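# Roll the vial label-up in the open right palm

## Task

A vial sits loosely in the right hand, in the fold between fingers and palm, with the palm turned up. Turn it by rolling it inside that same hand until its label points upward as in the goal picture, and finish with no finger or thumb in contact with it. Only the right hand may touch the vial; its wrist camera, the camera's post and the arm's final link count as part of the hand. The left arm and its hand must never touch the right hand. The task fails if the vial contacts anything else or leaves the hand. To finish: the vial rests motionless on the palm, clear of the wrist, camera and post; the palm faces straight up; no motor in either hand reads "moving" or "overload" or is building up toward a shutdown (motors dead from the very start are exempt). Then declare it done.

## Robot and tools

Robot: two arms, left_arm and right_arm, each ending in an identical right-handed four-digit hand (index, middle, ring, thumb) with 16 motors. The arms are not mirror images. Bases: left_arm at (+0.003, +0.454, 0) m, right_arm at (+0.062, -0.421, 0) m, each turned slightly about z. Only the right hand works on the vial; the left arm should stay clear.

Scene frame: origin on the table top midway between the arms, +z up, +x out over the table, left_arm on the +y side. Results report each hand point in this frame (position in metres, quaternion wxyz); reported positions can be somewhat off, more so at long reach.

Hand point frame: the hand point sits in front of the palm where thumb tip meets index and middle tips. +z runs along the straightened fingers toward the tips, +x crosses the palm away from the thumb, +y points out of the palm face (the face lies at y = -0.062 m). Knuckle hinges are at z = -0.017 m; straight fingertips end 0.139 m beyond. Bending moves tips toward +y. A rigid mast on the palm side near the wrist occupies x +0.05 to +0.10, z -0.16 to -0.11, up to y = +0.06 m and can collide. Fingertips have grippy rubber caps; the rest is slippery. For palm up, the hand's +y should point along scene +z.

Tool execute_actions, argument actions: a list holding nothing, one action, or one wait; optional pictures (true/false). Empty list: no new command, returns state and pictures. Action: {"rows": [...], "steps": n}, 1 to 15 rows, n from 4 to 15 (default 15), each step 1/30 s; a row is used per step and the final row repeats to fill. Wait: {"steps": n}, n up to 300, counted from the previous result, your reply time included. A refused call moves nothing.

Row: one flat list of 48 numbers, each in [-1, 1], always both arms: first the 24 for left_arm/left_gripper, then 24 for right_arm/right_gripper. Each block: dx, dy, dz, rx, ry, rz, then index_mcp, index_abd, index_pip, index_dip, middle_mcp, middle_abd, middle_pip, middle_dip, ring_mcp, ring_abd, ring_pip, ring_dip, thumb_cmc, thumb_axl, thumb_mcp, thumb_ipl, current_limit, speed.

dx..rz are an offset, not a pose: they are measured in the hand point's own axes from that hand point's pose in the latest result showing it (before any such result, and for later calls within one reply, from where the arm stands when the action begins). Every row in an action refers to that same starting pose, not to the row before. Scale: 1.0 equals 0.6 m of travel or 180 degrees; rx, ry, rz form one rotation vector. All-zero offsets drive the arm back to that reference pose; they are not a hold. Each step the target is clipped to 70 mm and 16 degrees from the measured pose; position wins over orientation when both cannot be met. Arms often stop a centimetre or more short, usually low, and the right elbow may sag a bit more each action unless you re-aim at the pose you want.

Hand numbers are absolute goal angles, linear between each hinge's stops (degrees at +1, at -1; value where straight). Moving toward -1: finger _mcp curls toward the palm (-18, +128; +0.75); _abd swings the finger away from the thumb (-60, +60; +0.00); _pip (-29, +108; +0.58) and _dip (-21, +117; +0.70) bend the outer joints. thumb_cmc brings the thumb from alongside the palm round in front of it (-20, +120; +0.71); thumb_axl spins the thumb about its length (-27, +140; +0.68); thumb_mcp (-69, +109; +0.23) and thumb_ipl (-77, +108; +0.17) flex it, toward +z when thumb_axl is straight, and in the thumb_cmc direction when thumb_axl is about -0.40. current_limit: -1 is 0 mA, +1 is 550 mA (floor 11 mA); low values can leave fingers too weak to lift and also slow them. speed: set-point rate is (speed+1)/2 of 5.9 rad/s. Initial values +0.4 and -0.6; settings persist. A 0 is a real goal: to leave a hand untouched, copy back its hand_goal, hand_current_limit and hand_speed.

Results: the state line per arm; "pose unreachable" means the clearance check altered or blocked that arm's command; HELD marks steps where a row was not (fully) sent; "Hand target" (only when nothing is pending) shows where each arm is headed. Per motor, in the order above: hand_goal, hand_measured, hand_current_ma (positive pushes toward -1), hand_state (moving, goal, blocked, overload). A finger presses only while its goal lies past the contact surface. Currents of 495 mA or more accumulate time; 5 s triggers a 10 s shutdown. If an arm is stopped, hand commands sent meanwhile are discarded. The last 4 steps of each action run after the result, during your reply; motion continues only to the last clipped pose.

Heat: MOTOR HOT appears at 85 °C; at 100 °C an OVER-TEMPERATURE FAULT drops that arm.

Other tools: zoom_image(camera, region [x0, y0, x1, y1], at most 504x504 px) with cameras cam_high (672x504), cam_low (672x504), cam_left_wrist (504x504), cam_right_wrist (504x504). show_instructions shows the goal picture. read_manual(section "licences") returns licence text only. finished_scene(scene) ends the current scene, pass its number; call it only once the vial is settled.

Avoid: dropping or flinging the vial, letting it hit the mast or camera, tilting the palm, hard contact between arms, knocking anything off the table, and sustained high motor current. Loose objects may occasionally get a brief external push.

Each tool is called after "Emit:" as name(argument=value, ...) on one line, values as JSON.

Reference images:

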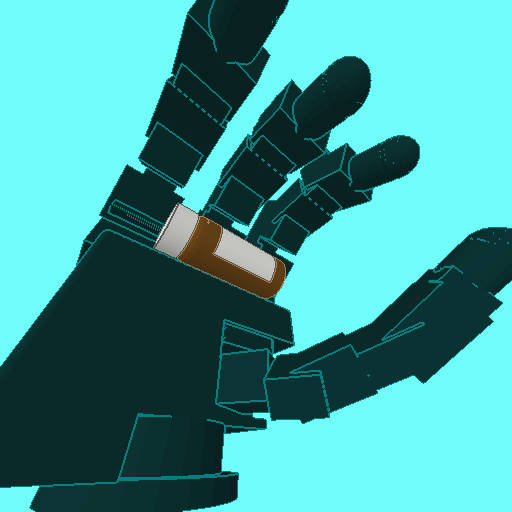

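## Session

Emit:
execute_actions(actions=[])

Scene clock: 0.00 s of 4800.00 s.
left_arm: end_effector_position=(+0.4014, +0.7872, +0.6046) hand_goal=(+0.754, +0.000, +0.576, +0.696, +0.754, +0.000, +0.576, +0.696, +0.754, +0.000, +0.576, +0.696, +0.714, +0.678, +0.226, +0.168) hand_measured=(+0.754, +0.000, +0.576, +0.696, +0.754, +0.000, +0.576, +0.696, +0.754, +0.000, +0.576, +0.696, +0.714, +0.678, +0.226, +0.168) hand_current_ma=(+0, +0, +0, +0, +0, +0, +0, +0, +0, +0, +0, +0, +0, +0, +0, +0) hand_state=(goal, goal, goal, goal, goal, goal, goal, goal, goal, goal, goal, goal, goal, goal, goal, goal) hand_current_limit=0.40 hand_speed=-0.60 end_effector_quat_wxyz=(+0.290, +0.280, +0.627, +0.667) | right_arm: end_effector_position=(+0.4287, -0.0863, +0.3960) hand_goal=(+0.046, +0.000, -0.008, +0.280, +0.046, +0.000, -0.008, +0.280, +0.046, +0.000, -0.008, +0.280, -0.104, +0.266, +0.032, -0.018) hand_measured=(+0.062, +0.000, -0.006, +0.282, +0.062, +0.000, -0.006, +0.282, +0.064, +0.000, -0.004, +0.282, -0.088, +0.270, +0.034, -0.016) hand_current_ma=(+87, +0, +14, +14, +87, +0, +14, +13, +95, +0, +15, +12, +79, +31, +11, +11) hand_state=(goal, goal, goal, goal, goal, goal, goal, goal, goal, goal, goal, goal, goal, goal, goal, goal) hand_current_limit=0.40 hand_speed=-0.60 end_effector_quat_wxyz=(+0.285, +0.287, +0.653, +0.641)
Joint positions: left_arm=[0.626 1.056 1.089 0.023 0.001 0.009] | right_arm=[ 1.018  1.109  0.605  0.488  0.071 -0.003]
Joint velocities: left_arm=[-0.015 -0.005 -0.002  0.007 -0.007  0.051] | right_arm=[-0.005 -0.005  0.002  0.002  0.022 -0.007]
Hand target (left_arm): +0.396, +0.782, +0.632; +0.297, +0.272, +0.610, +0.683
Hand target (right_arm): +0.430, -0.085, +0.416; +0.289, +0.282, +0.640, +0.654

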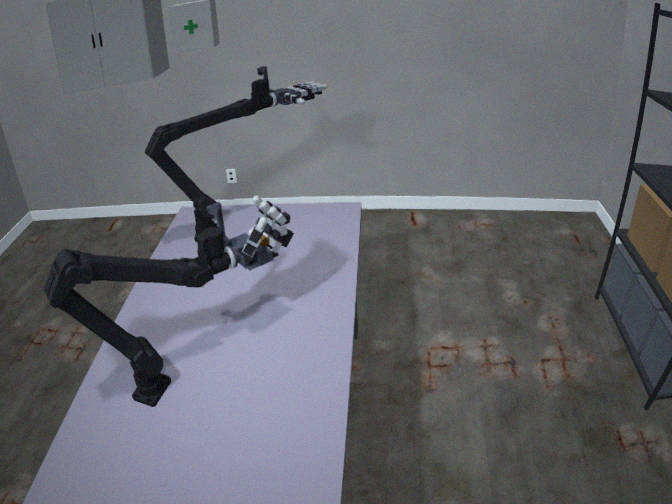

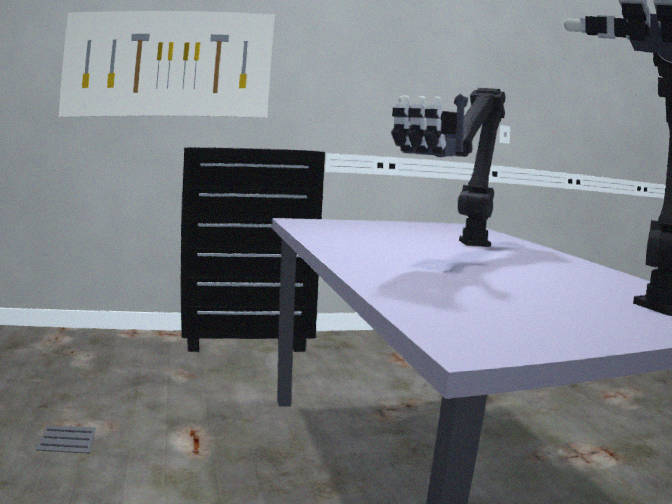

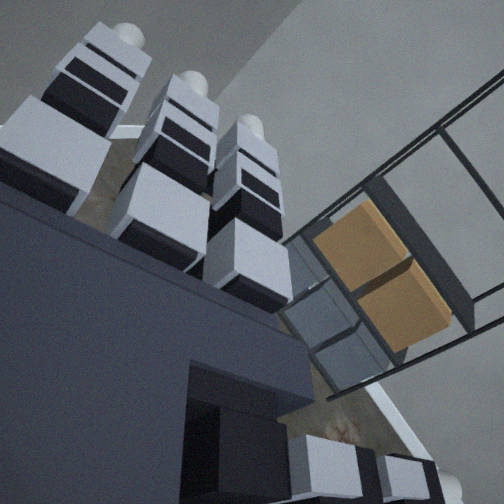

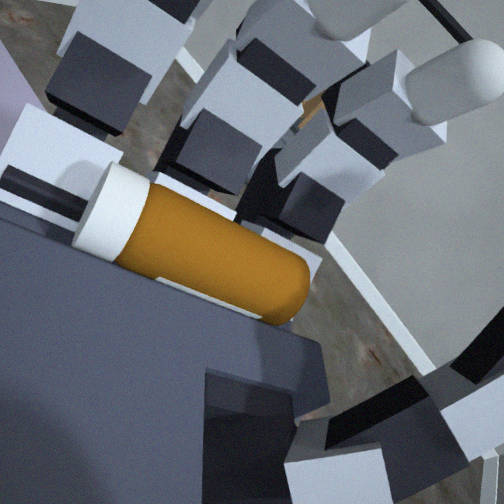

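Emit:
zoom_image(camera="cam_right_wrist", region=[0, 100, 360, 400])

Emit:
zoom_image(camera="cam_high", region=[190, 180, 310, 290])

Emit:
zoom_image(camera="cam_left_wrist", region=[0, 100, 400, 500])

Region (0, 100, 360, 400) of cam_right_wrist's 504x504 image, scaled by 1.400, with more detail than that image has.

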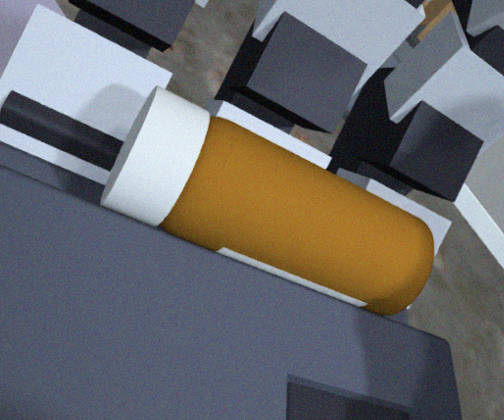

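Region (190, 180, 310, 290) of cam_high's 672x504 image, scaled by 4.200, with more detail than that image has; it fills the top 462 rows of this view, and the rest is white.

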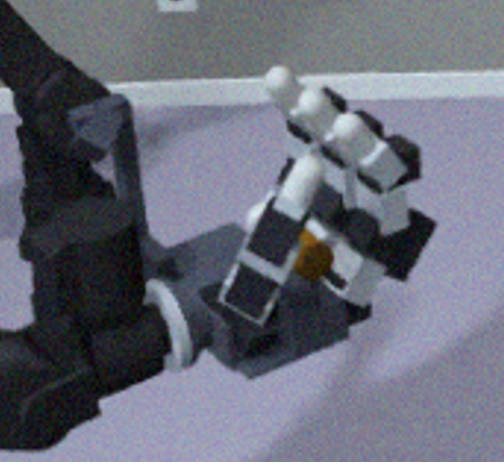

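Region (0, 100, 400, 500) of cam_left_wrist's 504x504 image, scaled by 1.260, with more detail than that image has.

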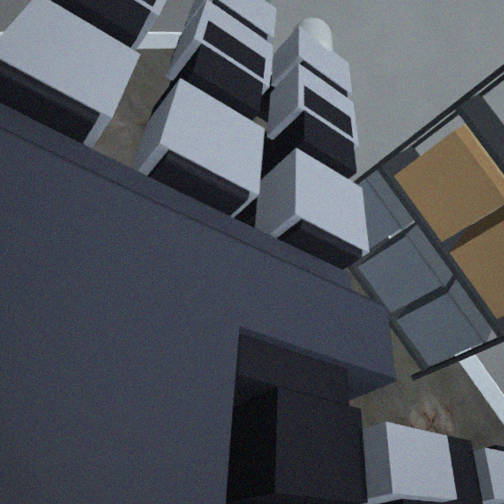

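Emit:
execute_actions(actions=[{"rows": [[0,0.046,-0.010,-0.016,0,0,0.754,0,0.576,0.696,0.754,0,0.576,0.696,0.754,0,0.576,0.696,0.714,0.678,0.226,0.168,0.4,-0.6,0,0.033,0.0025,-0.0124,0,0,0.046,0,-0.008,0.28,0.046,0,-0.75,-0.25,0.046,0,-0.008,0.28,-0.104,0.266,0.032,-0.018,0.0,-0.3]], "steps": 15}], pictures=true)

Scene clock: 10.90 s of 4800.00 s.
left_arm: end_effector_position=(+0.4014, +0.7872, +0.6046) hand_goal=(+0.754, +0.000, +0.576, +0.696, +0.754, +0.000, +0.576, +0.696, +0.754, +0.000, +0.576, +0.696, +0.714, +0.678, +0.226, +0.168) hand_measured=(+0.764, +0.000, +0.576, +0.696, +0.764, +0.000, +0.576, +0.696, +0.764, +0.000, +0.576, +0.696, +0.724, +0.678, +0.226, +0.168) hand_current_ma=(+57, +0, +4, +0, +52, +0, +4, +0, +55, +0, +4, +0, +53, -4, -1, -2) hand_state=(goal, goal, goal, goal, goal, goal, goal, goal, goal, goal, goal, goal, goal, goal, goal, goal) hand_current_limit=0.40 hand_speed=-0.60 end_effector_quat_wxyz=(+0.290, +0.280, +0.627, +0.667) | right_arm: end_effector_position=(+0.4287, -0.0863, +0.3960) hand_goal=(+0.046, +0.000, -0.008, +0.280, +0.046, +0.000, -0.750, -0.250, +0.046, +0.000, -0.008, +0.280, -0.104, +0.266, +0.032, -0.018) hand_measured=(+0.062, +0.000, -0.006, +0.282, +0.060, +0.000, -0.246, +0.044, +0.064, +0.000, -0.004, +0.282, -0.088, +0.270, +0.034, -0.016) hand_current_ma=(+87, +0, +14, +14, +79, +0, +36, +43, +95, +0, +15, +12, +79, +31, +11, +11) hand_state=(goal, goal, goal, goal, goal, goal, moving, moving, goal, goal, goal, goal, goal, goal, goal, goal) hand_current_limit=0.00 hand_speed=-0.30 end_effector_quat_wxyz=(+0.285, +0.287, +0.653, +0.641)
Joint positions: left_arm=[0.626 1.056 1.089 0.023 0.001 0.009] | right_arm=[ 1.018  1.109  0.605  0.488  0.071 -0.003]
Joint velocities: left_arm=[-0.015 -0.005  0.012 -0.002  0.007  0.007] | right_arm=[-0.005  0.005  0.007 -0.007 -0.007 -0.007]
Steps of this call (steps 1 to 90: nothing new was sent; then 7.53 s passed at rest; steps 91 to 101: the first 11 steps of this action). Readings (end_effector_position | what the end effector reports):
91: left_arm (+0.4014, +0.7872, +0.6046) | right_arm (+0.4287, -0.0863, +0.3960) | left_arm hand_goal=(+0.754, +0.000, +0.576, +0.696, +0.754, +0.000, +0.576, +0.696, +0.754, +0.000, +0.576, +0.696, +0.714, +0.678, +0.226, +0.168) hand_measured=(+0.764, +0.000, +0.576, +0.696, +0.764, +0.000, +0.576, +0.696, +0.764, +0.000, +0.576, +0.696, +0.724, +0.678, +0.226, +0.168) hand_current_ma=(+57, +0, +4, +0, +52, +0, +4, +0, +55, +0, +4, +0, +53, -4, -1, -2) hand_state=(goal, goal, goal, goal, goal, goal, goal, goal, goal, goal, goal, goal, goal, goal, goal, goal) hand_current_limit=0.40 hand_speed=-0.60 | right_arm hand_goal=(+0.046, +0.000, -0.008, +0.280, +0.046, +0.000, -0.750, -0.250, +0.046, +0.000, -0.008, +0.280, -0.104, +0.266, +0.032, -0.018) hand_measured=(+0.062, +0.000, -0.006, +0.282, +0.062, +0.000, -0.006, +0.282, +0.064, +0.000, -0.004, +0.282, -0.088, +0.270, +0.034, -0.016) hand_current_ma=(+87, +0, +14, +14, +87, +0, +14, +13, +95, +0, +15, +12, +79, +31, +11, +11) hand_state=(goal, goal, goal, goal, goal, goal, moving, moving, goal, goal, goal, goal, goal, goal, goal, goal) hand_current_limit=0.00 hand_speed=-0.30
92: left_arm (+0.4014, +0.7872, +0.6046) | right_arm (+0.4287, -0.0863, +0.3960) | left_arm hand_goal=(+0.754, +0.000, +0.576, +0.696, +0.754, +0.000, +0.576, +0.696, +0.754, +0.000, +0.576, +0.696, +0.714, +0.678, +0.226, +0.168) hand_measured=(+0.764, +0.000, +0.576, +0.696, +0.764, +0.000, +0.576, +0.696, +0.764, +0.000, +0.576, +0.696, +0.724, +0.678, +0.226, +0.168) hand_current_ma=(+57, +0, +4, +0, +52, +0, +4, +0, +55, +0, +4, +0, +53, -4, -1, -2) hand_state=(goal, goal, goal, goal, goal, goal, goal, goal, goal, goal, goal, goal, goal, goal, goal, goal) hand_current_limit=0.40 hand_speed=-0.60 | right_arm hand_goal=(+0.046, +0.000, -0.008, +0.280, +0.046, +0.000, -0.750, -0.250, +0.046, +0.000, -0.008, +0.280, -0.104, +0.266, +0.032, -0.018) hand_measured=(+0.062, +0.000, -0.006, +0.282, +0.062, +0.000, -0.008, +0.280, +0.064, +0.000, -0.004, +0.282, -0.088, +0.270, +0.034, -0.016) hand_current_ma=(+87, +0, +14, +14, +87, +0, +142, +144, +95, +0, +15, +12, +79, +31, +11, +11) hand_state=(goal, goal, goal, goal, goal, goal, moving, moving, goal, goal, goal, goal, goal, goal, goal, goal) hand_current_limit=0.00 hand_speed=-0.30
94: left_arm (+0.4014, +0.7872, +0.6046) | right_arm (+0.4287, -0.0863, +0.3960) | left_arm hand_goal=(+0.754, +0.000, +0.576, +0.696, +0.754, +0.000, +0.576, +0.696, +0.754, +0.000, +0.576, +0.696, +0.714, +0.678, +0.226, +0.168) hand_measured=(+0.764, +0.000, +0.576, +0.696, +0.764, +0.000, +0.576, +0.696, +0.764, +0.000, +0.576, +0.696, +0.724, +0.678, +0.226, +0.168) hand_current_ma=(+57, +0, +4, +0, +52, +0, +4, +0, +55, +0, +4, +0, +53, -4, -1, -2) hand_state=(goal, goal, goal, goal, goal, goal, goal, goal, goal, goal, goal, goal, goal, goal, goal, goal) hand_current_limit=0.40 hand_speed=-0.60 | right_arm hand_goal=(+0.046, +0.000, -0.008, +0.280, +0.046, +0.000, -0.750, -0.250, +0.046, +0.000, -0.008, +0.280, -0.104, +0.266, +0.032, -0.018) hand_measured=(+0.062, +0.000, -0.006, +0.282, +0.062, +0.000, -0.058, +0.230, +0.064, +0.000, -0.004, +0.282, -0.088, +0.270, +0.034, -0.016) hand_current_ma=(+87, +0, +14, +14, +85, +0, +95, +98, +95, +0, +15, +12, +79, +31, +11, +11) hand_state=(goal, goal, goal, goal, goal, goal, moving, moving, goal, goal, goal, goal, goal, goal, goal, goal) hand_current_limit=0.00 hand_speed=-0.30
98: left_arm (+0.4014, +0.7872, +0.6046) | right_arm (+0.4287, -0.0863, +0.3960) | left_arm hand_goal=(+0.754, +0.000, +0.576, +0.696, +0.754, +0.000, +0.576, +0.696, +0.754, +0.000, +0.576, +0.696, +0.714, +0.678, +0.226, +0.168) hand_measured=(+0.764, +0.000, +0.576, +0.696, +0.764, +0.000, +0.576, +0.696, +0.764, +0.000, +0.576, +0.696, +0.724, +0.678, +0.226, +0.168) hand_current_ma=(+57, +0, +4, +0, +52, +0, +4, +0, +55, +0, +4, +0, +53, -4, -1, -2) hand_state=(goal, goal, goal, goal, goal, goal, goal, goal, goal, goal, goal, goal, goal, goal, goal, goal) hand_current_limit=0.40 hand_speed=-0.60 | right_arm hand_goal=(+0.046, +0.000, -0.008, +0.280, +0.046, +0.000, -0.750, -0.250, +0.046, +0.000, -0.008, +0.280, -0.104, +0.266, +0.032, -0.018) hand_measured=(+0.062, +0.000, -0.006, +0.282, +0.062, +0.000, -0.164, +0.124, +0.064, +0.000, -0.004, +0.282, -0.088, +0.270, +0.034, -0.016) hand_current_ma=(+87, +0, +14, +14, +82, +0, +59, +63, +95, +0, +15, +12, +79, +31, +11, +11) hand_state=(goal, goal, goal, goal, goal, goal, moving, moving, goal, goal, goal, goal, goal, goal, goal, goal) hand_current_limit=0.00 hand_speed=-0.30
101: the state above

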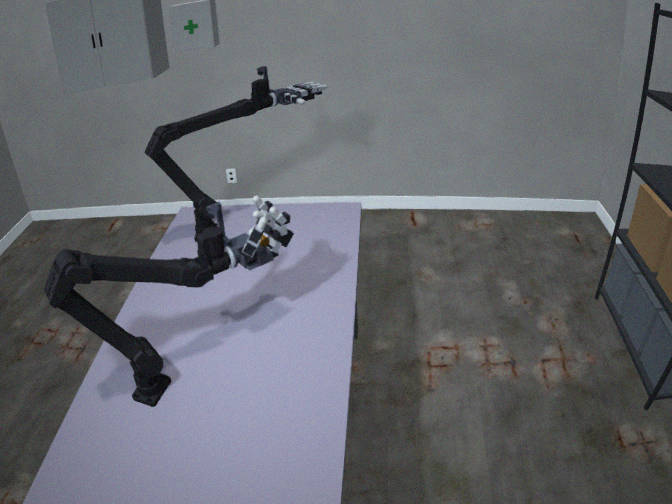

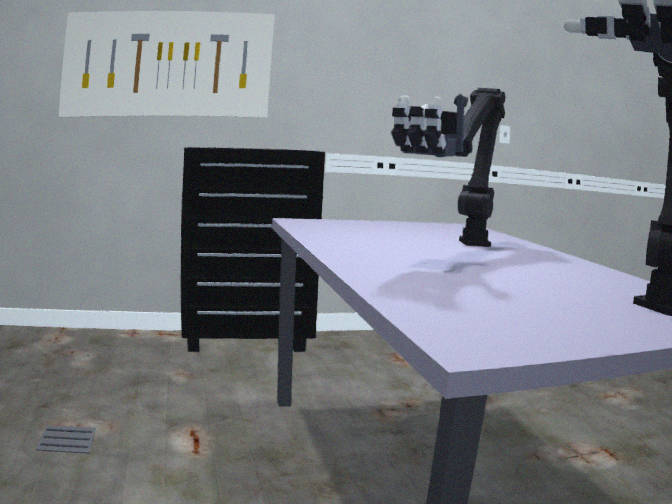

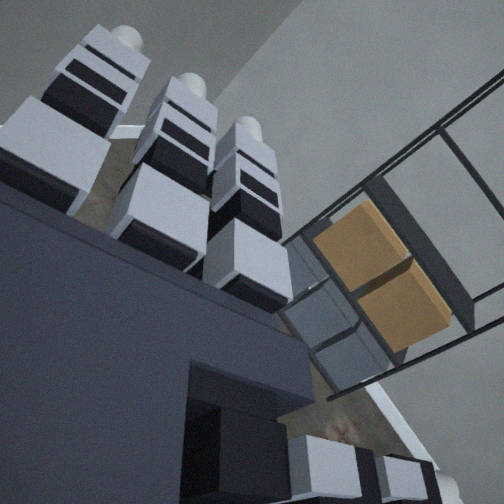

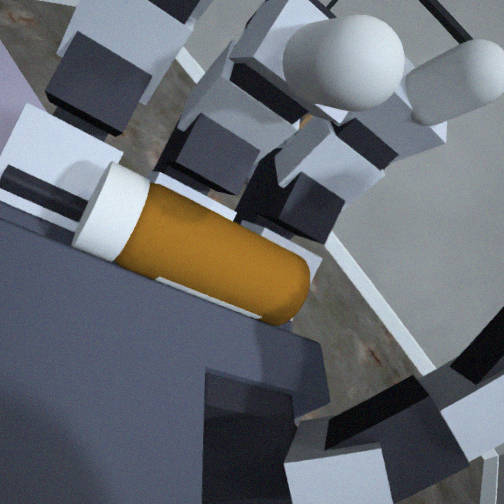

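Emit:
execute_actions(actions=[{"steps": 22}], pictures=true)

Scene clock: 11.63 s of 4800.00 s.
left_arm: end_effector_position=(+0.4014, +0.7872, +0.6046) hand_goal=(+0.754, +0.000, +0.576, +0.696, +0.754, +0.000, +0.576, +0.696, +0.754, +0.000, +0.576, +0.696, +0.714, +0.678, +0.226, +0.168) hand_measured=(+0.764, +0.000, +0.576, +0.696, +0.764, +0.000, +0.576, +0.696, +0.764, +0.000, +0.576, +0.696, +0.724, +0.678, +0.226, +0.168) hand_current_ma=(+57, +0, +4, +0, +52, +0, +4, +0, +55, +0, +4, +0, +53, -4, -1, -2) hand_state=(goal, goal, goal, goal, goal, goal, goal, goal, goal, goal, goal, goal, goal, goal, goal, goal) hand_current_limit=0.40 hand_speed=-0.60 end_effector_quat_wxyz=(+0.290, +0.280, +0.627, +0.667) | right_arm: end_effector_position=(+0.4287, -0.0863, +0.3960) hand_goal=(+0.046, +0.000, -0.008, +0.280, +0.046, +0.000, -0.750, -0.250, +0.046, +0.000, -0.008, +0.280, -0.104, +0.266, +0.032, -0.018) hand_measured=(+0.062, +0.000, -0.006, +0.282, +0.058, +0.000, -0.750, -0.248, +0.064, +0.000, -0.004, +0.282, -0.088, +0.270, +0.034, -0.016) hand_current_ma=(+87, +0, +14, +14, +63, +0, +2, +12, +95, +0, +15, +12, +79, +31, +11, +11) hand_state=(goal, goal, goal, goal, goal, goal, goal, goal, goal, goal, goal, goal, goal, goal, goal, goal) hand_current_limit=0.00 hand_speed=-0.30 end_effector_quat_wxyz=(+0.285, +0.287, +0.653, +0.641)
Joint positions: left_arm=[0.626 1.056 1.089 0.023 0.001 0.009] | right_arm=[ 1.018  1.109  0.605  0.488  0.071 -0.003]
Joint velocities: left_arm=[-0.015  0.005 -0.002 -0.002  0.051  0.007] | right_arm=[-0.005  0.005  0.017  0.002  0.037 -0.007]
Hand target (left_arm): +0.395, +0.782, +0.631; +0.296, +0.272, +0.611, +0.682
Hand target (right_arm): +0.430, -0.086, +0.416; +0.290, +0.281, +0.640, +0.653
Off the commanded pose (left_arm): 0.028 m, 3 deg.
Off the commanded pose (right_arm): 0.020 m, 2 deg.
Kept back: nothing.
Steps of this call (steps 1 to 4: the last 4 steps of your previous action; steps 5 to 22: nothing new was sent). Readings (end_effector_position | what the end effector reports):
1: left_arm (+0.4014, +0.7872, +0.6046) | right_arm (+0.4287, -0.0863, +0.3960) | left_arm hand_goal=(+0.754, +0.000, +0.576, +0.696, +0.754, +0.000, +0.576, +0.696, +0.754, +0.000, +0.576, +0.696, +0.714, +0.678, +0.226, +0.168) hand_measured=(+0.764, +0.000, +0.576, +0.696, +0.764, +0.000, +0.576, +0.696, +0.764, +0.000, +0.576, +0.696, +0.724, +0.678, +0.226, +0.168) hand_current_ma=(+57, +0, +4, +0, +52, +0, +4, +0, +55, +0, +4, +0, +53, -4, -1, -2) hand_state=(goal, goal, goal, goal, goal, goal, goal, goal, goal, goal, goal, goal, goal, goal, goal, goal) hand_current_limit=0.40 hand_speed=-0.60 | right_arm hand_goal=(+0.046, +0.000, -0.008, +0.280, +0.046, +0.000, -0.750, -0.250, +0.046, +0.000, -0.008, +0.280, -0.104, +0.266, +0.032, -0.018) hand_measured=(+0.062, +0.000, -0.006, +0.282, +0.060, +0.000, -0.272, +0.018, +0.064, +0.000, -0.004, +0.282, -0.088, +0.270, +0.034, -0.016) hand_current_ma=(+87, +0, +14, +14, +78, +0, +47, +52, +95, +0, +15, +12, +79, +31, +11, +11) hand_state=(goal, goal, goal, goal, goal, goal, moving, moving, goal, goal, goal, goal, goal, goal, goal, goal) hand_current_limit=0.00 hand_speed=-0.30
2: left_arm (+0.4014, +0.7872, +0.6046) | right_arm (+0.4287, -0.0863, +0.3960) | left_arm hand_goal=(+0.754, +0.000, +0.576, +0.696, +0.754, +0.000, +0.576, +0.696, +0.754, +0.000, +0.576, +0.696, +0.714, +0.678, +0.226, +0.168) hand_measured=(+0.764, +0.000, +0.576, +0.696, +0.764, +0.000, +0.576, +0.696, +0.764, +0.000, +0.576, +0.696, +0.724, +0.678, +0.226, +0.168) hand_current_ma=(+57, +0, +4, +0, +52, +0, +4, +0, +55, +0, +4, +0, +53, -4, -1, -2) hand_state=(goal, goal, goal, goal, goal, goal, goal, goal, goal, goal, goal, goal, goal, goal, goal, goal) hand_current_limit=0.40 hand_speed=-0.60 | right_arm hand_goal=(+0.046, +0.000, -0.008, +0.280, +0.046, +0.000, -0.750, -0.250, +0.046, +0.000, -0.008, +0.280, -0.104, +0.266, +0.032, -0.018) hand_measured=(+0.062, +0.000, -0.006, +0.282, +0.060, +0.000, -0.300, -0.008, +0.064, +0.000, -0.004, +0.282, -0.088, +0.270, +0.034, -0.016) hand_current_ma=(+87, +0, +14, +14, +77, +0, +38, +45, +95, +0, +15, +12, +79, +31, +11, +11) hand_state=(goal, goal, goal, goal, goal, goal, moving, moving, goal, goal, goal, goal, goal, goal, goal, goal) hand_current_limit=0.00 hand_speed=-0.30
4: left_arm (+0.4014, +0.7872, +0.6046) | right_arm (+0.4287, -0.0863, +0.3960) | left_arm hand_goal=(+0.754, +0.000, +0.576, +0.696, +0.754, +0.000, +0.576, +0.696, +0.754, +0.000, +0.576, +0.696, +0.714, +0.678, +0.226, +0.168) hand_measured=(+0.764, +0.000, +0.576, +0.696, +0.764, +0.000, +0.576, +0.696, +0.764, +0.000, +0.576, +0.696, +0.724, +0.678, +0.226, +0.168) hand_current_ma=(+57, +0, +4, +0, +52, +0, +4, +0, +55, +0, +4, +0, +53, -4, -1, -2) hand_state=(goal, goal, goal, goal, goal, goal, goal, goal, goal, goal, goal, goal, goal, goal, goal, goal) hand_current_limit=0.40 hand_speed=-0.60 | right_arm hand_goal=(+0.046, +0.000, -0.008, +0.280, +0.046, +0.000, -0.750, -0.250, +0.046, +0.000, -0.008, +0.280, -0.104, +0.266, +0.032, -0.018) hand_measured=(+0.062, +0.000, -0.006, +0.282, +0.060, +0.000, -0.354, -0.060, +0.064, +0.000, -0.004, +0.282, -0.088, +0.270, +0.034, -0.016) hand_current_ma=(+87, +0, +14, +14, +75, +0, +39, +47, +95, +0, +15, +12, +79, +31, +11, +11) hand_state=(goal, goal, goal, goal, goal, goal, moving, moving, goal, goal, goal, goal, goal, goal, goal, goal) hand_current_limit=0.00 hand_speed=-0.30
8: left_arm (+0.4014, +0.7872, +0.6046) | right_arm (+0.4287, -0.0863, +0.3960) | left_arm hand_goal=(+0.754, +0.000, +0.576, +0.696, +0.754, +0.000, +0.576, +0.696, +0.754, +0.000, +0.576, +0.696, +0.714, +0.678, +0.226, +0.168) hand_measured=(+0.764, +0.000, +0.576, +0.696, +0.764, +0.000, +0.576, +0.696, +0.764, +0.000, +0.576, +0.696, +0.724, +0.678, +0.226, +0.168) hand_current_ma=(+57, +0, +4, +0, +52, +0, +4, +0, +55, +0, +4, +0, +53, -4, -1, -2) hand_state=(goal, goal, goal, goal, goal, goal, goal, goal, goal, goal, goal, goal, goal, goal, goal, goal) hand_current_limit=0.40 hand_speed=-0.60 | right_arm hand_goal=(+0.046, +0.000, -0.008, +0.280, +0.046, +0.000, -0.750, -0.250, +0.046, +0.000, -0.008, +0.280, -0.104, +0.266, +0.032, -0.018) hand_measured=(+0.062, +0.000, -0.006, +0.282, +0.060, +0.000, -0.462, -0.166, +0.064, +0.000, -0.004, +0.282, -0.088, +0.270, +0.034, -0.016) hand_current_ma=(+87, +0, +14, +14, +71, +0, +39, +48, +95, +0, +15, +12, +79, +31, +11, +11) hand_state=(goal, goal, goal, goal, goal, goal, moving, moving, goal, goal, goal, goal, goal, goal, goal, goal) hand_current_limit=0.00 hand_speed=-0.30
22: the state above

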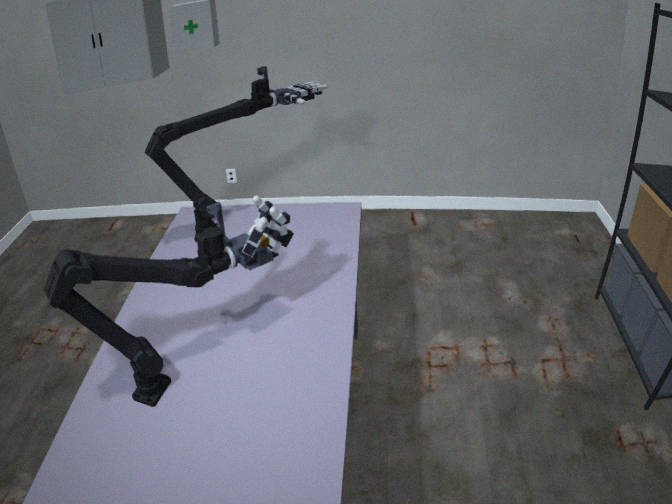

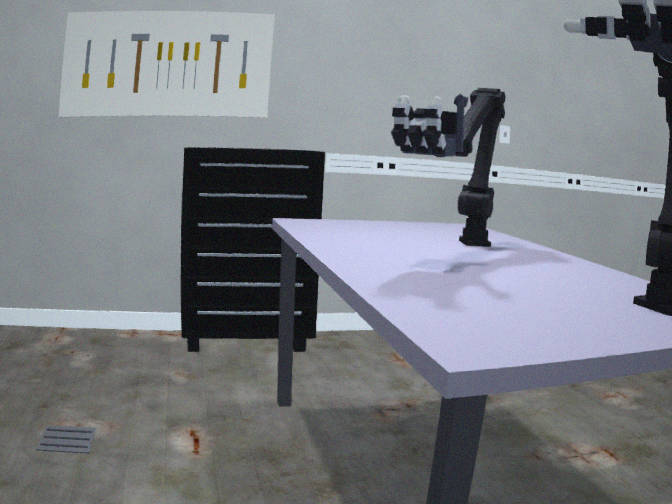

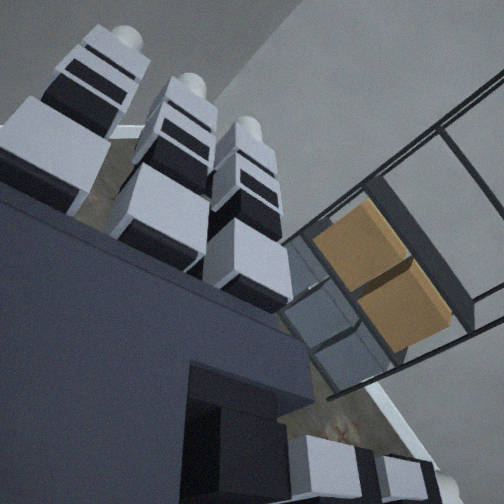

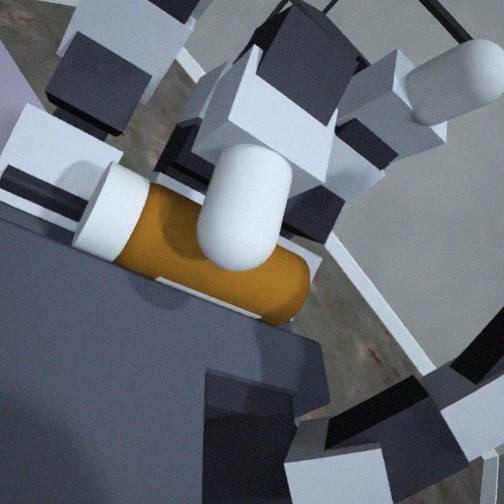

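Emit:
execute_actions(actions=[{"rows": [[0,0.046,-0.010,-0.016,0,0,0.754,0,0.576,0.696,0.754,0,0.576,0.696,0.754,0,0.576,0.696,0.714,0.678,0.226,0.168,0.4,-0.6,0,0.033,0.0025,-0.0124,0,0,0.046,0,-0.008,0.28,0.046,0,-0.75,-0.42,0.046,0,-0.008,0.28,-0.104,0.266,0.032,-0.018,0.0,-0.3]], "steps": 15}], pictures=true)

Scene clock: 12.20 s of 4800.00 s.
left_arm: end_effector_position=(+0.4014, +0.7872, +0.6046) hand_goal=(+0.754, +0.000, +0.576, +0.696, +0.754, +0.000, +0.576, +0.696, +0.754, +0.000, +0.576, +0.696, +0.714, +0.678, +0.226, +0.168) hand_measured=(+0.764, +0.000, +0.576, +0.696, +0.764, +0.000, +0.576, +0.696, +0.764, +0.000, +0.576, +0.696, +0.724, +0.678, +0.226, +0.168) hand_current_ma=(+57, +0, +4, +0, +52, +0, +4, +0, +55, +0, +4, +0, +53, -4, -1, -2) hand_state=(goal, goal, goal, goal, goal, goal, goal, goal, goal, goal, goal, goal, goal, goal, goal, goal) hand_current_limit=0.40 hand_speed=-0.60 end_effector_quat_wxyz=(+0.290, +0.280, +0.627, +0.667) | right_arm: end_effector_position=(+0.4287, -0.0863, +0.3960) hand_goal=(+0.046, +0.000, -0.008, +0.280, +0.046, +0.000, -0.750, -0.420, +0.046, +0.000, -0.008, +0.280, -0.104, +0.266, +0.032, -0.018) hand_measured=(+0.062, +0.000, -0.006, +0.282, +0.058, +0.000, -0.728, -0.372, +0.064, +0.000, -0.004, +0.282, -0.088, +0.270, +0.034, -0.016) hand_current_ma=(+87, +0, +14, +14, +63, +0, +113, +242, +95, +0, +15, +12, +79, +31, +11, +11) hand_state=(goal, goal, goal, goal, goal, goal, blocked, moving, goal, goal, goal, goal, goal, goal, goal, goal) hand_current_limit=0.00 hand_speed=-0.30 end_effector_quat_wxyz=(+0.285, +0.287, +0.653, +0.641)
Joint positions: left_arm=[0.626 1.056 1.089 0.023 0.001 0.009] | right_arm=[ 1.018  1.109  0.605  0.488  0.071 -0.003]
Joint velocities: left_arm=[-0.015 -0.005  0.002 -0.002  0.051 -0.022] | right_arm=[ 0.005 -0.005 -0.002 -0.002 -0.007 -0.081]
Steps of this call (steps 1 to 6: nothing new was sent; steps 7 to 17: the first 11 steps of this action). Readings (end_effector_position | what the end effector reports):
7: left_arm (+0.4014, +0.7872, +0.6046) | right_arm (+0.4287, -0.0863, +0.3960) | left_arm hand_goal=(+0.754, +0.000, +0.576, +0.696, +0.754, +0.000, +0.576, +0.696, +0.754, +0.000, +0.576, +0.696, +0.714, +0.678, +0.226, +0.168) hand_measured=(+0.764, +0.000, +0.576, +0.696, +0.764, +0.000, +0.576, +0.696, +0.764, +0.000, +0.576, +0.696, +0.724, +0.678, +0.226, +0.168) hand_current_ma=(+57, +0, +4, +0, +52, +0, +4, +0, +55, +0, +4, +0, +53, -4, -1, -2) hand_state=(goal, goal, goal, goal, goal, goal, goal, goal, goal, goal, goal, goal, goal, goal, goal, goal) hand_current_limit=0.40 hand_speed=-0.60 | right_arm hand_goal=(+0.046, +0.000, -0.008, +0.280, +0.046, +0.000, -0.750, -0.420, +0.046, +0.000, -0.008, +0.280, -0.104, +0.266, +0.032, -0.018) hand_measured=(+0.062, +0.000, -0.006, +0.282, +0.058, +0.000, -0.750, -0.248, +0.064, +0.000, -0.004, +0.282, -0.088, +0.270, +0.034, -0.016) hand_current_ma=(+87, +0, +14, +14, +63, +0, +2, +12, +95, +0, +15, +12, +79, +31, +11, +11) hand_state=(goal, goal, goal, goal, goal, goal, goal, moving, goal, goal, goal, goal, goal, goal, goal, goal) hand_current_limit=0.00 hand_speed=-0.30
8: left_arm (+0.4014, +0.7872, +0.6046) | right_arm (+0.4287, -0.0863, +0.3960) | left_arm hand_goal=(+0.754, +0.000, +0.576, +0.696, +0.754, +0.000, +0.576, +0.696, +0.754, +0.000, +0.576, +0.696, +0.714, +0.678, +0.226, +0.168) hand_measured=(+0.764, +0.000, +0.576, +0.696, +0.764, +0.000, +0.576, +0.696, +0.764, +0.000, +0.576, +0.696, +0.724, +0.678, +0.226, +0.168) hand_current_ma=(+57, +0, +4, +0, +52, +0, +4, +0, +55, +0, +4, +0, +53, -4, -1, -2) hand_state=(goal, goal, goal, goal, goal, goal, goal, goal, goal, goal, goal, goal, goal, goal, goal, goal) hand_current_limit=0.40 hand_speed=-0.60 | right_arm hand_goal=(+0.046, +0.000, -0.008, +0.280, +0.046, +0.000, -0.750, -0.420, +0.046, +0.000, -0.008, +0.280, -0.104, +0.266, +0.032, -0.018) hand_measured=(+0.062, +0.000, -0.006, +0.282, +0.058, +0.000, -0.750, -0.252, +0.064, +0.000, -0.004, +0.282, -0.088, +0.270, +0.034, -0.016) hand_current_ma=(+87, +0, +14, +14, +63, +0, +2, +141, +95, +0, +15, +12, +79, +31, +11, +11) hand_state=(goal, goal, goal, goal, goal, goal, goal, moving, goal, goal, goal, goal, goal, goal, goal, goal) hand_current_limit=0.00 hand_speed=-0.30
10: left_arm (+0.4014, +0.7872, +0.6046) | right_arm (+0.4287, -0.0863, +0.3960) | left_arm hand_goal=(+0.754, +0.000, +0.576, +0.696, +0.754, +0.000, +0.576, +0.696, +0.754, +0.000, +0.576, +0.696, +0.714, +0.678, +0.226, +0.168) hand_measured=(+0.764, +0.000, +0.576, +0.696, +0.764, +0.000, +0.576, +0.696, +0.764, +0.000, +0.576, +0.696, +0.724, +0.678, +0.226, +0.168) hand_current_ma=(+57, +0, +4, +0, +52, +0, +4, +0, +55, +0, +4, +0, +53, -4, -1, -2) hand_state=(goal, goal, goal, goal, goal, goal, goal, goal, goal, goal, goal, goal, goal, goal, goal, goal) hand_current_limit=0.40 hand_speed=-0.60 | right_arm hand_goal=(+0.046, +0.000, -0.008, +0.280, +0.046, +0.000, -0.750, -0.420, +0.046, +0.000, -0.008, +0.280, -0.104, +0.266, +0.032, -0.018) hand_measured=(+0.062, +0.000, -0.006, +0.282, +0.058, +0.000, -0.750, -0.300, +0.064, +0.000, -0.004, +0.282, -0.088, +0.270, +0.034, -0.016) hand_current_ma=(+87, +0, +14, +14, +63, +0, +2, +97, +95, +0, +15, +12, +79, +31, +11, +11) hand_state=(goal, goal, goal, goal, goal, goal, goal, moving, goal, goal, goal, goal, goal, goal, goal, goal) hand_current_limit=0.00 hand_speed=-0.30
14: left_arm (+0.4014, +0.7872, +0.6046) | right_arm (+0.4287, -0.0863, +0.3960) | left_arm hand_goal=(+0.754, +0.000, +0.576, +0.696, +0.754, +0.000, +0.576, +0.696, +0.754, +0.000, +0.576, +0.696, +0.714, +0.678, +0.226, +0.168) hand_measured=(+0.764, +0.000, +0.576, +0.696, +0.764, +0.000, +0.576, +0.696, +0.764, +0.000, +0.576, +0.696, +0.724, +0.678, +0.226, +0.168) hand_current_ma=(+57, +0, +4, +0, +52, +0, +4, +0, +55, +0, +4, +0, +53, -4, -1, -2) hand_state=(goal, goal, goal, goal, goal, goal, goal, goal, goal, goal, goal, goal, goal, goal, goal, goal) hand_current_limit=0.40 hand_speed=-0.60 | right_arm hand_goal=(+0.046, +0.000, -0.008, +0.280, +0.046, +0.000, -0.750, -0.420, +0.046, +0.000, -0.008, +0.280, -0.104, +0.266, +0.032, -0.018) hand_measured=(+0.062, +0.000, -0.006, +0.282, +0.058, +0.000, -0.734, -0.364, +0.064, +0.000, -0.004, +0.282, -0.088, +0.270, +0.034, -0.016) hand_current_ma=(+87, +0, +14, +14, +63, +0, +107, +239, +95, +0, +15, +12, +79, +31, +11, +11) hand_state=(goal, goal, goal, goal, goal, goal, moving, moving, goal, goal, goal, goal, goal, goal, goal, goal) hand_current_limit=0.00 hand_speed=-0.30
17: the state above

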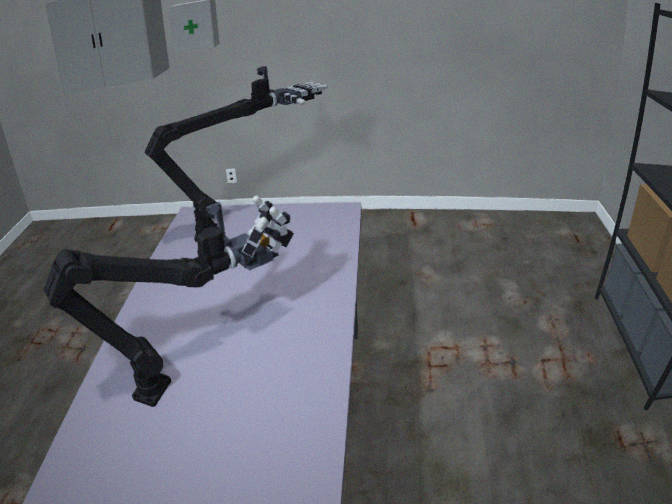

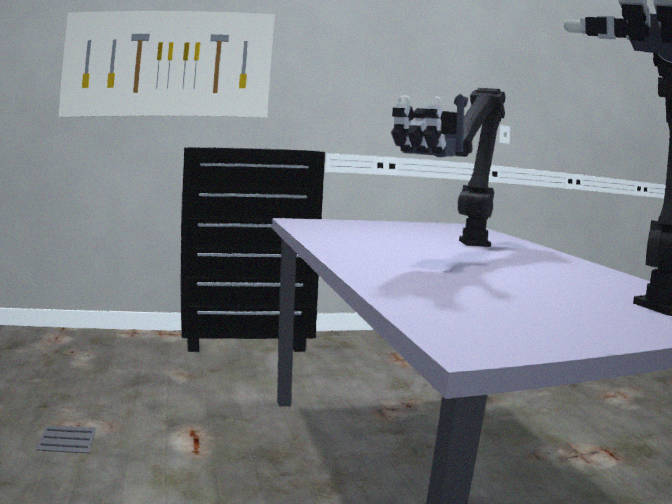

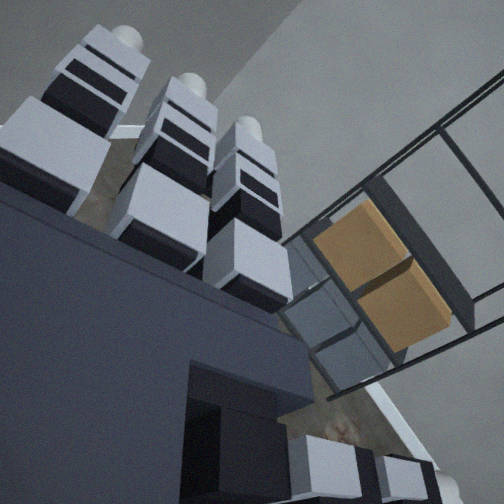

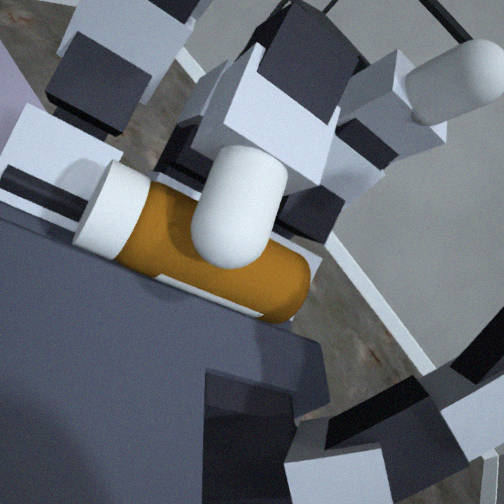

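Emit:
execute_actions(actions=[{"rows": [
[0,0.046,-0.010,-0.016,0,0,0.754,0,0.576,0.696,0.754,0,0.576,0.696,0.754,0,0.576,0.696,0.714,0.678,0.226,0.168,0.4,-0.6,0,0.033,0.0025,-0.0124,0,0,0.046,0,-0.008,0.28,0.046,0,-0.729,-0.445,0.046,0,-0.008,0.28,-0.104,0.266,0.032,-0.018,0.0,-0.3],
[0,0.046,-0.010,-0.016,0,0,0.754,0,0.576,0.696,0.754,0,0.576,0.696,0.754,0,0.576,0.696,0.714,0.678,0.226,0.168,0.4,-0.6,0,0.033,0.0025,-0.0124,0,0,0.046,0,-0.008,0.28,0.046,0,-0.708,-0.47,0.046,0,-0.008,0.28,-0.104,0.266,0.032,-0.018,0.0,-0.3],
[0,0.046,-0.010,-0.016,0,0,0.754,0,0.576,0.696,0.754,0,0.576,0.696,0.754,0,0.576,0.696,0.714,0.678,0.226,0.168,0.4,-0.6,0,0.033,0.0025,-0.0124,0,0,0.046,0,-0.008,0.28,0.046,0,-0.687,-0.495,0.046,0,-0.008,0.28,-0.104,0.266,0.032,-0.018,0.0,-0.3],
[0,0.046,-0.010,-0.016,0,0,0.754,0,0.576,0.696,0.754,0,0.576,0.696,0.754,0,0.576,0.696,0.714,0.678,0.226,0.168,0.4,-0.6,0,0.033,0.0025,-0.0124,0,0,0.046,0,-0.008,0.28,0.046,0,-0.666,-0.52,0.046,0,-0.008,0.28,-0.104,0.266,0.032,-0.018,0.0,-0.3],
[0,0.046,-0.010,-0.016,0,0,0.754,0,0.576,0.696,0.754,0,0.576,0.696,0.754,0,0.576,0.696,0.714,0.678,0.226,0.168,0.4,-0.6,0,0.033,0.0025,-0.0124,0,0,0.046,0,-0.008,0.28,0.046,0,-0.646,-0.545,0.046,0,-0.008,0.28,-0.104,0.266,0.032,-0.018,0.0,-0.3],
[0,0.046,-0.010,-0.016,0,0,0.754,0,0.576,0.696,0.754,0,0.576,0.696,0.754,0,0.576,0.696,0.714,0.678,0.226,0.168,0.4,-0.6,0,0.033,0.0025,-0.0124,0,0,0.046,0,-0.008,0.28,0.046,0,-0.627,-0.57,0.046,0,-0.008,0.28,-0.104,0.266,0.032,-0.018,0.0,-0.3],
[0,0.046,-0.010,-0.016,0,0,0.754,0,0.576,0.696,0.754,0,0.576,0.696,0.754,0,0.576,0.696,0.714,0.678,0.226,0.168,0.4,-0.6,0,0.033,0.0025,-0.0124,0,0,0.046,0,-0.008,0.28,0.046,0,-0.611,-0.595,0.046,0,-0.008,0.28,-0.104,0.266,0.032,-0.018,0.0,-0.3],
[0,0.046,-0.010,-0.016,0,0,0.754,0,0.576,0.696,0.754,0,0.576,0.696,0.754,0,0.576,0.696,0.714,0.678,0.226,0.168,0.4,-0.6,0,0.033,0.0025,-0.0124,0,0,0.046,0,-0.008,0.28,0.046,0,-0.595,-0.62,0.046,0,-0.008,0.28,-0.104,0.266,0.032,-0.018,0.0,-0.3],
[0,0.046,-0.010,-0.016,0,0,0.754,0,0.576,0.696,0.754,0,0.576,0.696,0.754,0,0.576,0.696,0.714,0.678,0.226,0.168,0.4,-0.6,0,0.033,0.0025,-0.0124,0,0,0.046,0,-0.008,0.28,0.046,0,-0.58,-0.645,0.046,0,-0.008,0.28,-0.104,0.266,0.032,-0.018,0.0,-0.3],
[0,0.046,-0.010,-0.016,0,0,0.754,0,0.576,0.696,0.754,0,0.576,0.696,0.754,0,0.576,0.696,0.714,0.678,0.226,0.168,0.4,-0.6,0,0.033,0.0025,-0.0124,0,0,0.046,0,-0.008,0.28,0.046,0,-0.564,-0.67,0.046,0,-0.008,0.28,-0.104,0.266,0.032,-0.018,0.0,-0.3],
[0,0.046,-0.010,-0.016,0,0,0.754,0,0.576,0.696,0.754,0,0.576,0.696,0.754,0,0.576,0.696,0.714,0.678,0.226,0.168,0.4,-0.6,0,0.033,0.0025,-0.0124,0,0,0.046,0,-0.008,0.28,0.046,0,-0.549,-0.695,0.046,0,-0.008,0.28,-0.104,0.266,0.032,-0.018,0.0,-0.3],
[0,0.046,-0.010,-0.016,0,0,0.754,0,0.576,0.696,0.754,0,0.576,0.696,0.754,0,0.576,0.696,0.714,0.678,0.226,0.168,0.4,-0.6,0,0.033,0.0025,-0.0124,0,0,0.046,0,-0.008,0.28,0.046,0,-0.534,-0.72,0.046,0,-0.008,0.28,-0.104,0.266,0.032,-0.018,0.0,-0.3]
], "steps": 15}], pictures=true)

Scene clock: 14.13 s of 4800.00 s.
left_arm: end_effector_position=(+0.4014, +0.7872, +0.6046) hand_goal=(+0.754, +0.000, +0.576, +0.696, +0.754, +0.000, +0.576, +0.696, +0.754, +0.000, +0.576, +0.696, +0.714, +0.678, +0.226, +0.168) hand_measured=(+0.764, +0.000, +0.576, +0.696, +0.764, +0.000, +0.576, +0.696, +0.764, +0.000, +0.576, +0.696, +0.724, +0.678, +0.226, +0.168) hand_current_ma=(+57, +0, +4, +0, +52, +0, +4, +0, +55, +0, +4, +0, +53, -4, -1, -2) hand_state=(goal, goal, goal, goal, goal, goal, goal, goal, goal, goal, goal, goal, goal, goal, goal, goal) hand_current_limit=0.40 hand_speed=-0.60 end_effector_quat_wxyz=(+0.290, +0.280, +0.627, +0.667) | right_arm: end_effector_position=(+0.4287, -0.0863, +0.3960) hand_goal=(+0.046, +0.000, -0.008, +0.280, +0.046, +0.000, -0.548, -0.694, +0.046, +0.000, -0.008, +0.280, -0.104, +0.266, +0.032, -0.018) hand_measured=(+0.062, +0.000, -0.006, +0.282, +0.058, +0.000, -0.586, -0.552, +0.064, +0.000, -0.004, +0.282, -0.088, +0.270, +0.034, -0.016) hand_current_ma=(+87, +0, +14, +14, +63, +0, -13, +93, +95, +0, +15, +12, +79, +31, +11, +11) hand_state=(goal, goal, goal, goal, goal, goal, moving, moving, goal, goal, goal, goal, goal, goal, goal, goal) hand_current_limit=0.00 hand_speed=-0.30 end_effector_quat_wxyz=(+0.285, +0.287, +0.653, +0.641)
Joint positions: left_arm=[0.626 1.056 1.089 0.023 0.001 0.009] | right_arm=[ 1.018  1.109  0.605  0.488  0.071 -0.003]
Joint velocities: left_arm=[-0.005 -0.005  0.002 -0.007  0.051 -0.007] | right_arm=[-0.015  0.005 -0.007 -0.012  0.037 -0.066]
Off your previous action's commanded pose (left_arm): 0.028 m, 3 deg at its last step (step 4 of this call).
Off your previous action's commanded pose (right_arm): 0.020 m, 2 deg at its last step (step 4 of this call).
Steps of this call (steps 1 to 4: the last 4 steps of your previous action; steps 5 to 47: nothing new was sent; steps 48 to 58: the first 11 steps of this action). Readings (end_effector_position | what the end effector reports):
48: left_arm (+0.4014, +0.7872, +0.6046) | right_arm (+0.4287, -0.0863, +0.3960) | left_arm hand_goal=(+0.754, +0.000, +0.576, +0.696, +0.754, +0.000, +0.576, +0.696, +0.754, +0.000, +0.576, +0.696, +0.714, +0.678, +0.226, +0.168) hand_measured=(+0.764, +0.000, +0.576, +0.696, +0.764, +0.000, +0.576, +0.696, +0.764, +0.000, +0.576, +0.696, +0.724, +0.678, +0.226, +0.168) hand_current_ma=(+57, +0, +4, +0, +52, +0, +4, +0, +55, +0, +4, +0, +53, -4, -1, -2) hand_state=(goal, goal, goal, goal, goal, goal, goal, goal, goal, goal, goal, goal, goal, goal, goal, goal) hand_current_limit=0.40 hand_speed=-0.60 | right_arm hand_goal=(+0.046, +0.000, -0.008, +0.280, +0.046, +0.000, -0.728, -0.444, +0.046, +0.000, -0.008, +0.280, -0.104, +0.266, +0.032, -0.018) hand_measured=(+0.062, +0.000, -0.006, +0.282, +0.058, +0.000, -0.728, -0.372, +0.064, +0.000, -0.004, +0.282, -0.088, +0.270, +0.034, -0.016) hand_current_ma=(+87, +0, +14, +14, +63, +0, +112, +243, +95, +0, +15, +12, +79, +31, +11, +11) hand_state=(goal, goal, goal, goal, goal, goal, moving, moving, goal, goal, goal, goal, goal, goal, goal, goal) hand_current_limit=0.00 hand_speed=-0.30
49: left_arm (+0.4014, +0.7872, +0.6046) | right_arm (+0.4287, -0.0863, +0.3960) | left_arm hand_goal=(+0.754, +0.000, +0.576, +0.696, +0.754, +0.000, +0.576, +0.696, +0.754, +0.000, +0.576, +0.696, +0.714, +0.678, +0.226, +0.168) hand_measured=(+0.764, +0.000, +0.576, +0.696, +0.764, +0.000, +0.576, +0.696, +0.764, +0.000, +0.576, +0.696, +0.724, +0.678, +0.226, +0.168) hand_current_ma=(+57, +0, +4, +0, +52, +0, +4, +0, +55, +0, +4, +0, +53, -4, -1, -2) hand_state=(goal, goal, goal, goal, goal, goal, goal, goal, goal, goal, goal, goal, goal, goal, goal, goal) hand_current_limit=0.40 hand_speed=-0.60 | right_arm hand_goal=(+0.046, +0.000, -0.008, +0.280, +0.046, +0.000, -0.708, -0.470, +0.046, +0.000, -0.008, +0.280, -0.104, +0.266, +0.032, -0.018) hand_measured=(+0.062, +0.000, -0.006, +0.282, +0.058, +0.000, -0.726, -0.372, +0.064, +0.000, -0.004, +0.282, -0.088, +0.270, +0.034, -0.016) hand_current_ma=(+87, +0, +14, +14, +63, +0, +53, +247, +95, +0, +15, +12, +79, +31, +11, +11) hand_state=(goal, goal, goal, goal, goal, goal, moving, moving, goal, goal, goal, goal, goal, goal, goal, goal) hand_current_limit=0.00 hand_speed=-0.30
51: left_arm (+0.4014, +0.7872, +0.6046) | right_arm (+0.4287, -0.0863, +0.3960) | left_arm hand_goal=(+0.754, +0.000, +0.576, +0.696, +0.754, +0.000, +0.576, +0.696, +0.754, +0.000, +0.576, +0.696, +0.714, +0.678, +0.226, +0.168) hand_measured=(+0.764, +0.000, +0.576, +0.696, +0.764, +0.000, +0.576, +0.696, +0.764, +0.000, +0.576, +0.696, +0.724, +0.678, +0.226, +0.168) hand_current_ma=(+57, +0, +4, +0, +52, +0, +4, +0, +55, +0, +4, +0, +53, -4, -1, -2) hand_state=(goal, goal, goal, goal, goal, goal, goal, goal, goal, goal, goal, goal, goal, goal, goal, goal) hand_current_limit=0.40 hand_speed=-0.60 | right_arm hand_goal=(+0.046, +0.000, -0.008, +0.280, +0.046, +0.000, -0.666, -0.520, +0.046, +0.000, -0.008, +0.280, -0.104, +0.266, +0.032, -0.018) hand_measured=(+0.062, +0.000, -0.006, +0.282, +0.058, +0.000, -0.704, -0.396, +0.064, +0.000, -0.004, +0.282, -0.088, +0.270, +0.034, -0.016) hand_current_ma=(+87, +0, +14, +14, +63, +0, -13, +121, +95, +0, +15, +12, +79, +31, +11, +11) hand_state=(goal, goal, goal, goal, goal, goal, moving, moving, goal, goal, goal, goal, goal, goal, goal, goal) hand_current_limit=0.00 hand_speed=-0.30
55: left_arm (+0.4014, +0.7872, +0.6046) | right_arm (+0.4287, -0.0863, +0.3960) | left_arm hand_goal=(+0.754, +0.000, +0.576, +0.696, +0.754, +0.000, +0.576, +0.696, +0.754, +0.000, +0.576, +0.696, +0.714, +0.678, +0.226, +0.168) hand_measured=(+0.764, +0.000, +0.576, +0.696, +0.764, +0.000, +0.576, +0.696, +0.764, +0.000, +0.576, +0.696, +0.724, +0.678, +0.226, +0.168) hand_current_ma=(+57, +0, +4, +0, +52, +0, +4, +0, +55, +0, +4, +0, +53, -4, -1, -2) hand_state=(goal, goal, goal, goal, goal, goal, goal, goal, goal, goal, goal, goal, goal, goal, goal, goal) hand_current_limit=0.40 hand_speed=-0.60 | right_arm hand_goal=(+0.046, +0.000, -0.008, +0.280, +0.046, +0.000, -0.594, -0.620, +0.046, +0.000, -0.008, +0.280, -0.104, +0.266, +0.032, -0.018) hand_measured=(+0.062, +0.000, -0.006, +0.282, +0.058, +0.000, -0.636, -0.482, +0.064, +0.000, -0.004, +0.282, -0.088, +0.270, +0.034, -0.016) hand_current_ma=(+87, +0, +14, +14, +63, +0, -31, +65, +95, +0, +15, +12, +79, +31, +11, +11) hand_state=(goal, goal, goal, goal, goal, goal, moving, moving, goal, goal, goal, goal, goal, goal, goal, goal) hand_current_limit=0.00 hand_speed=-0.30
58: the state above

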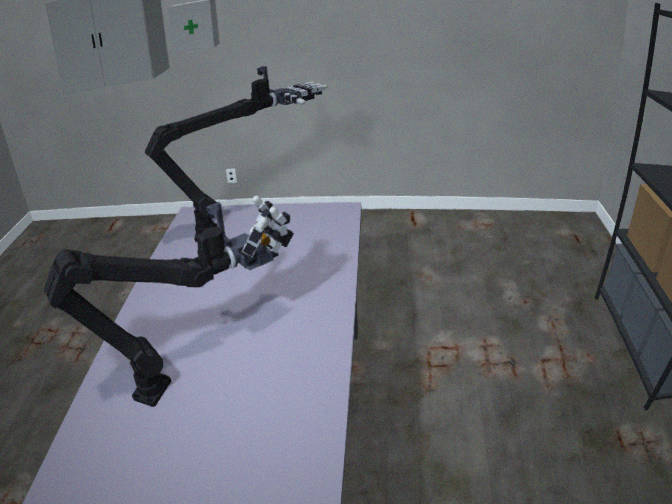

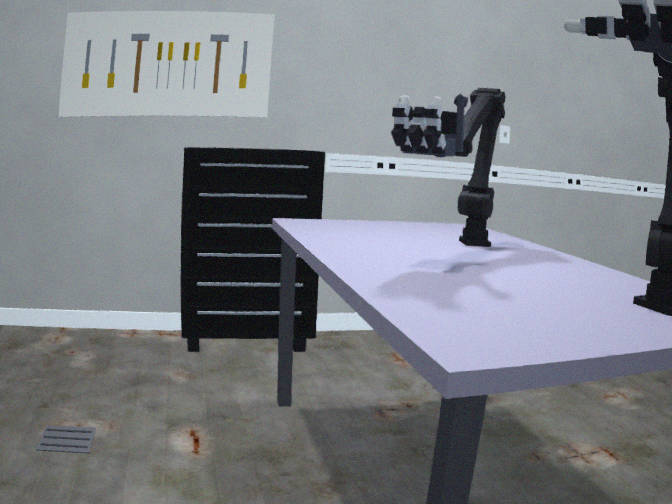

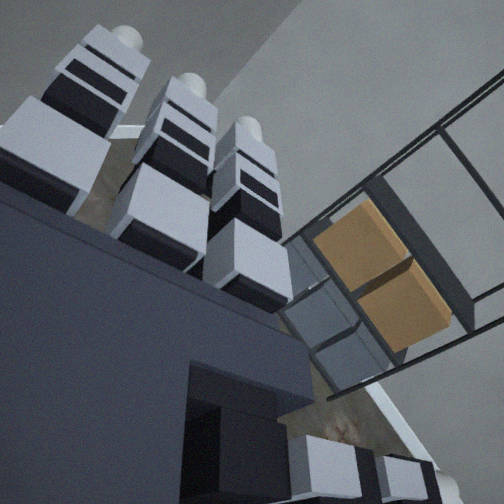

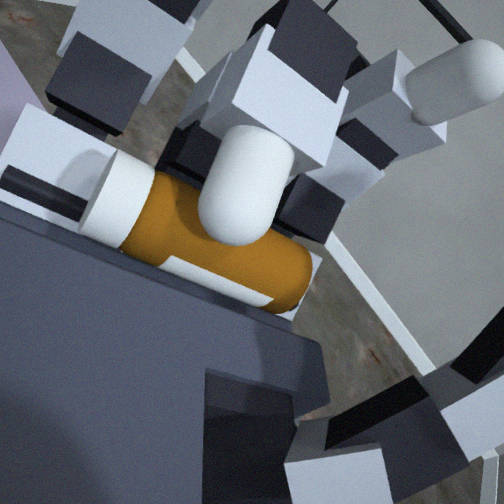

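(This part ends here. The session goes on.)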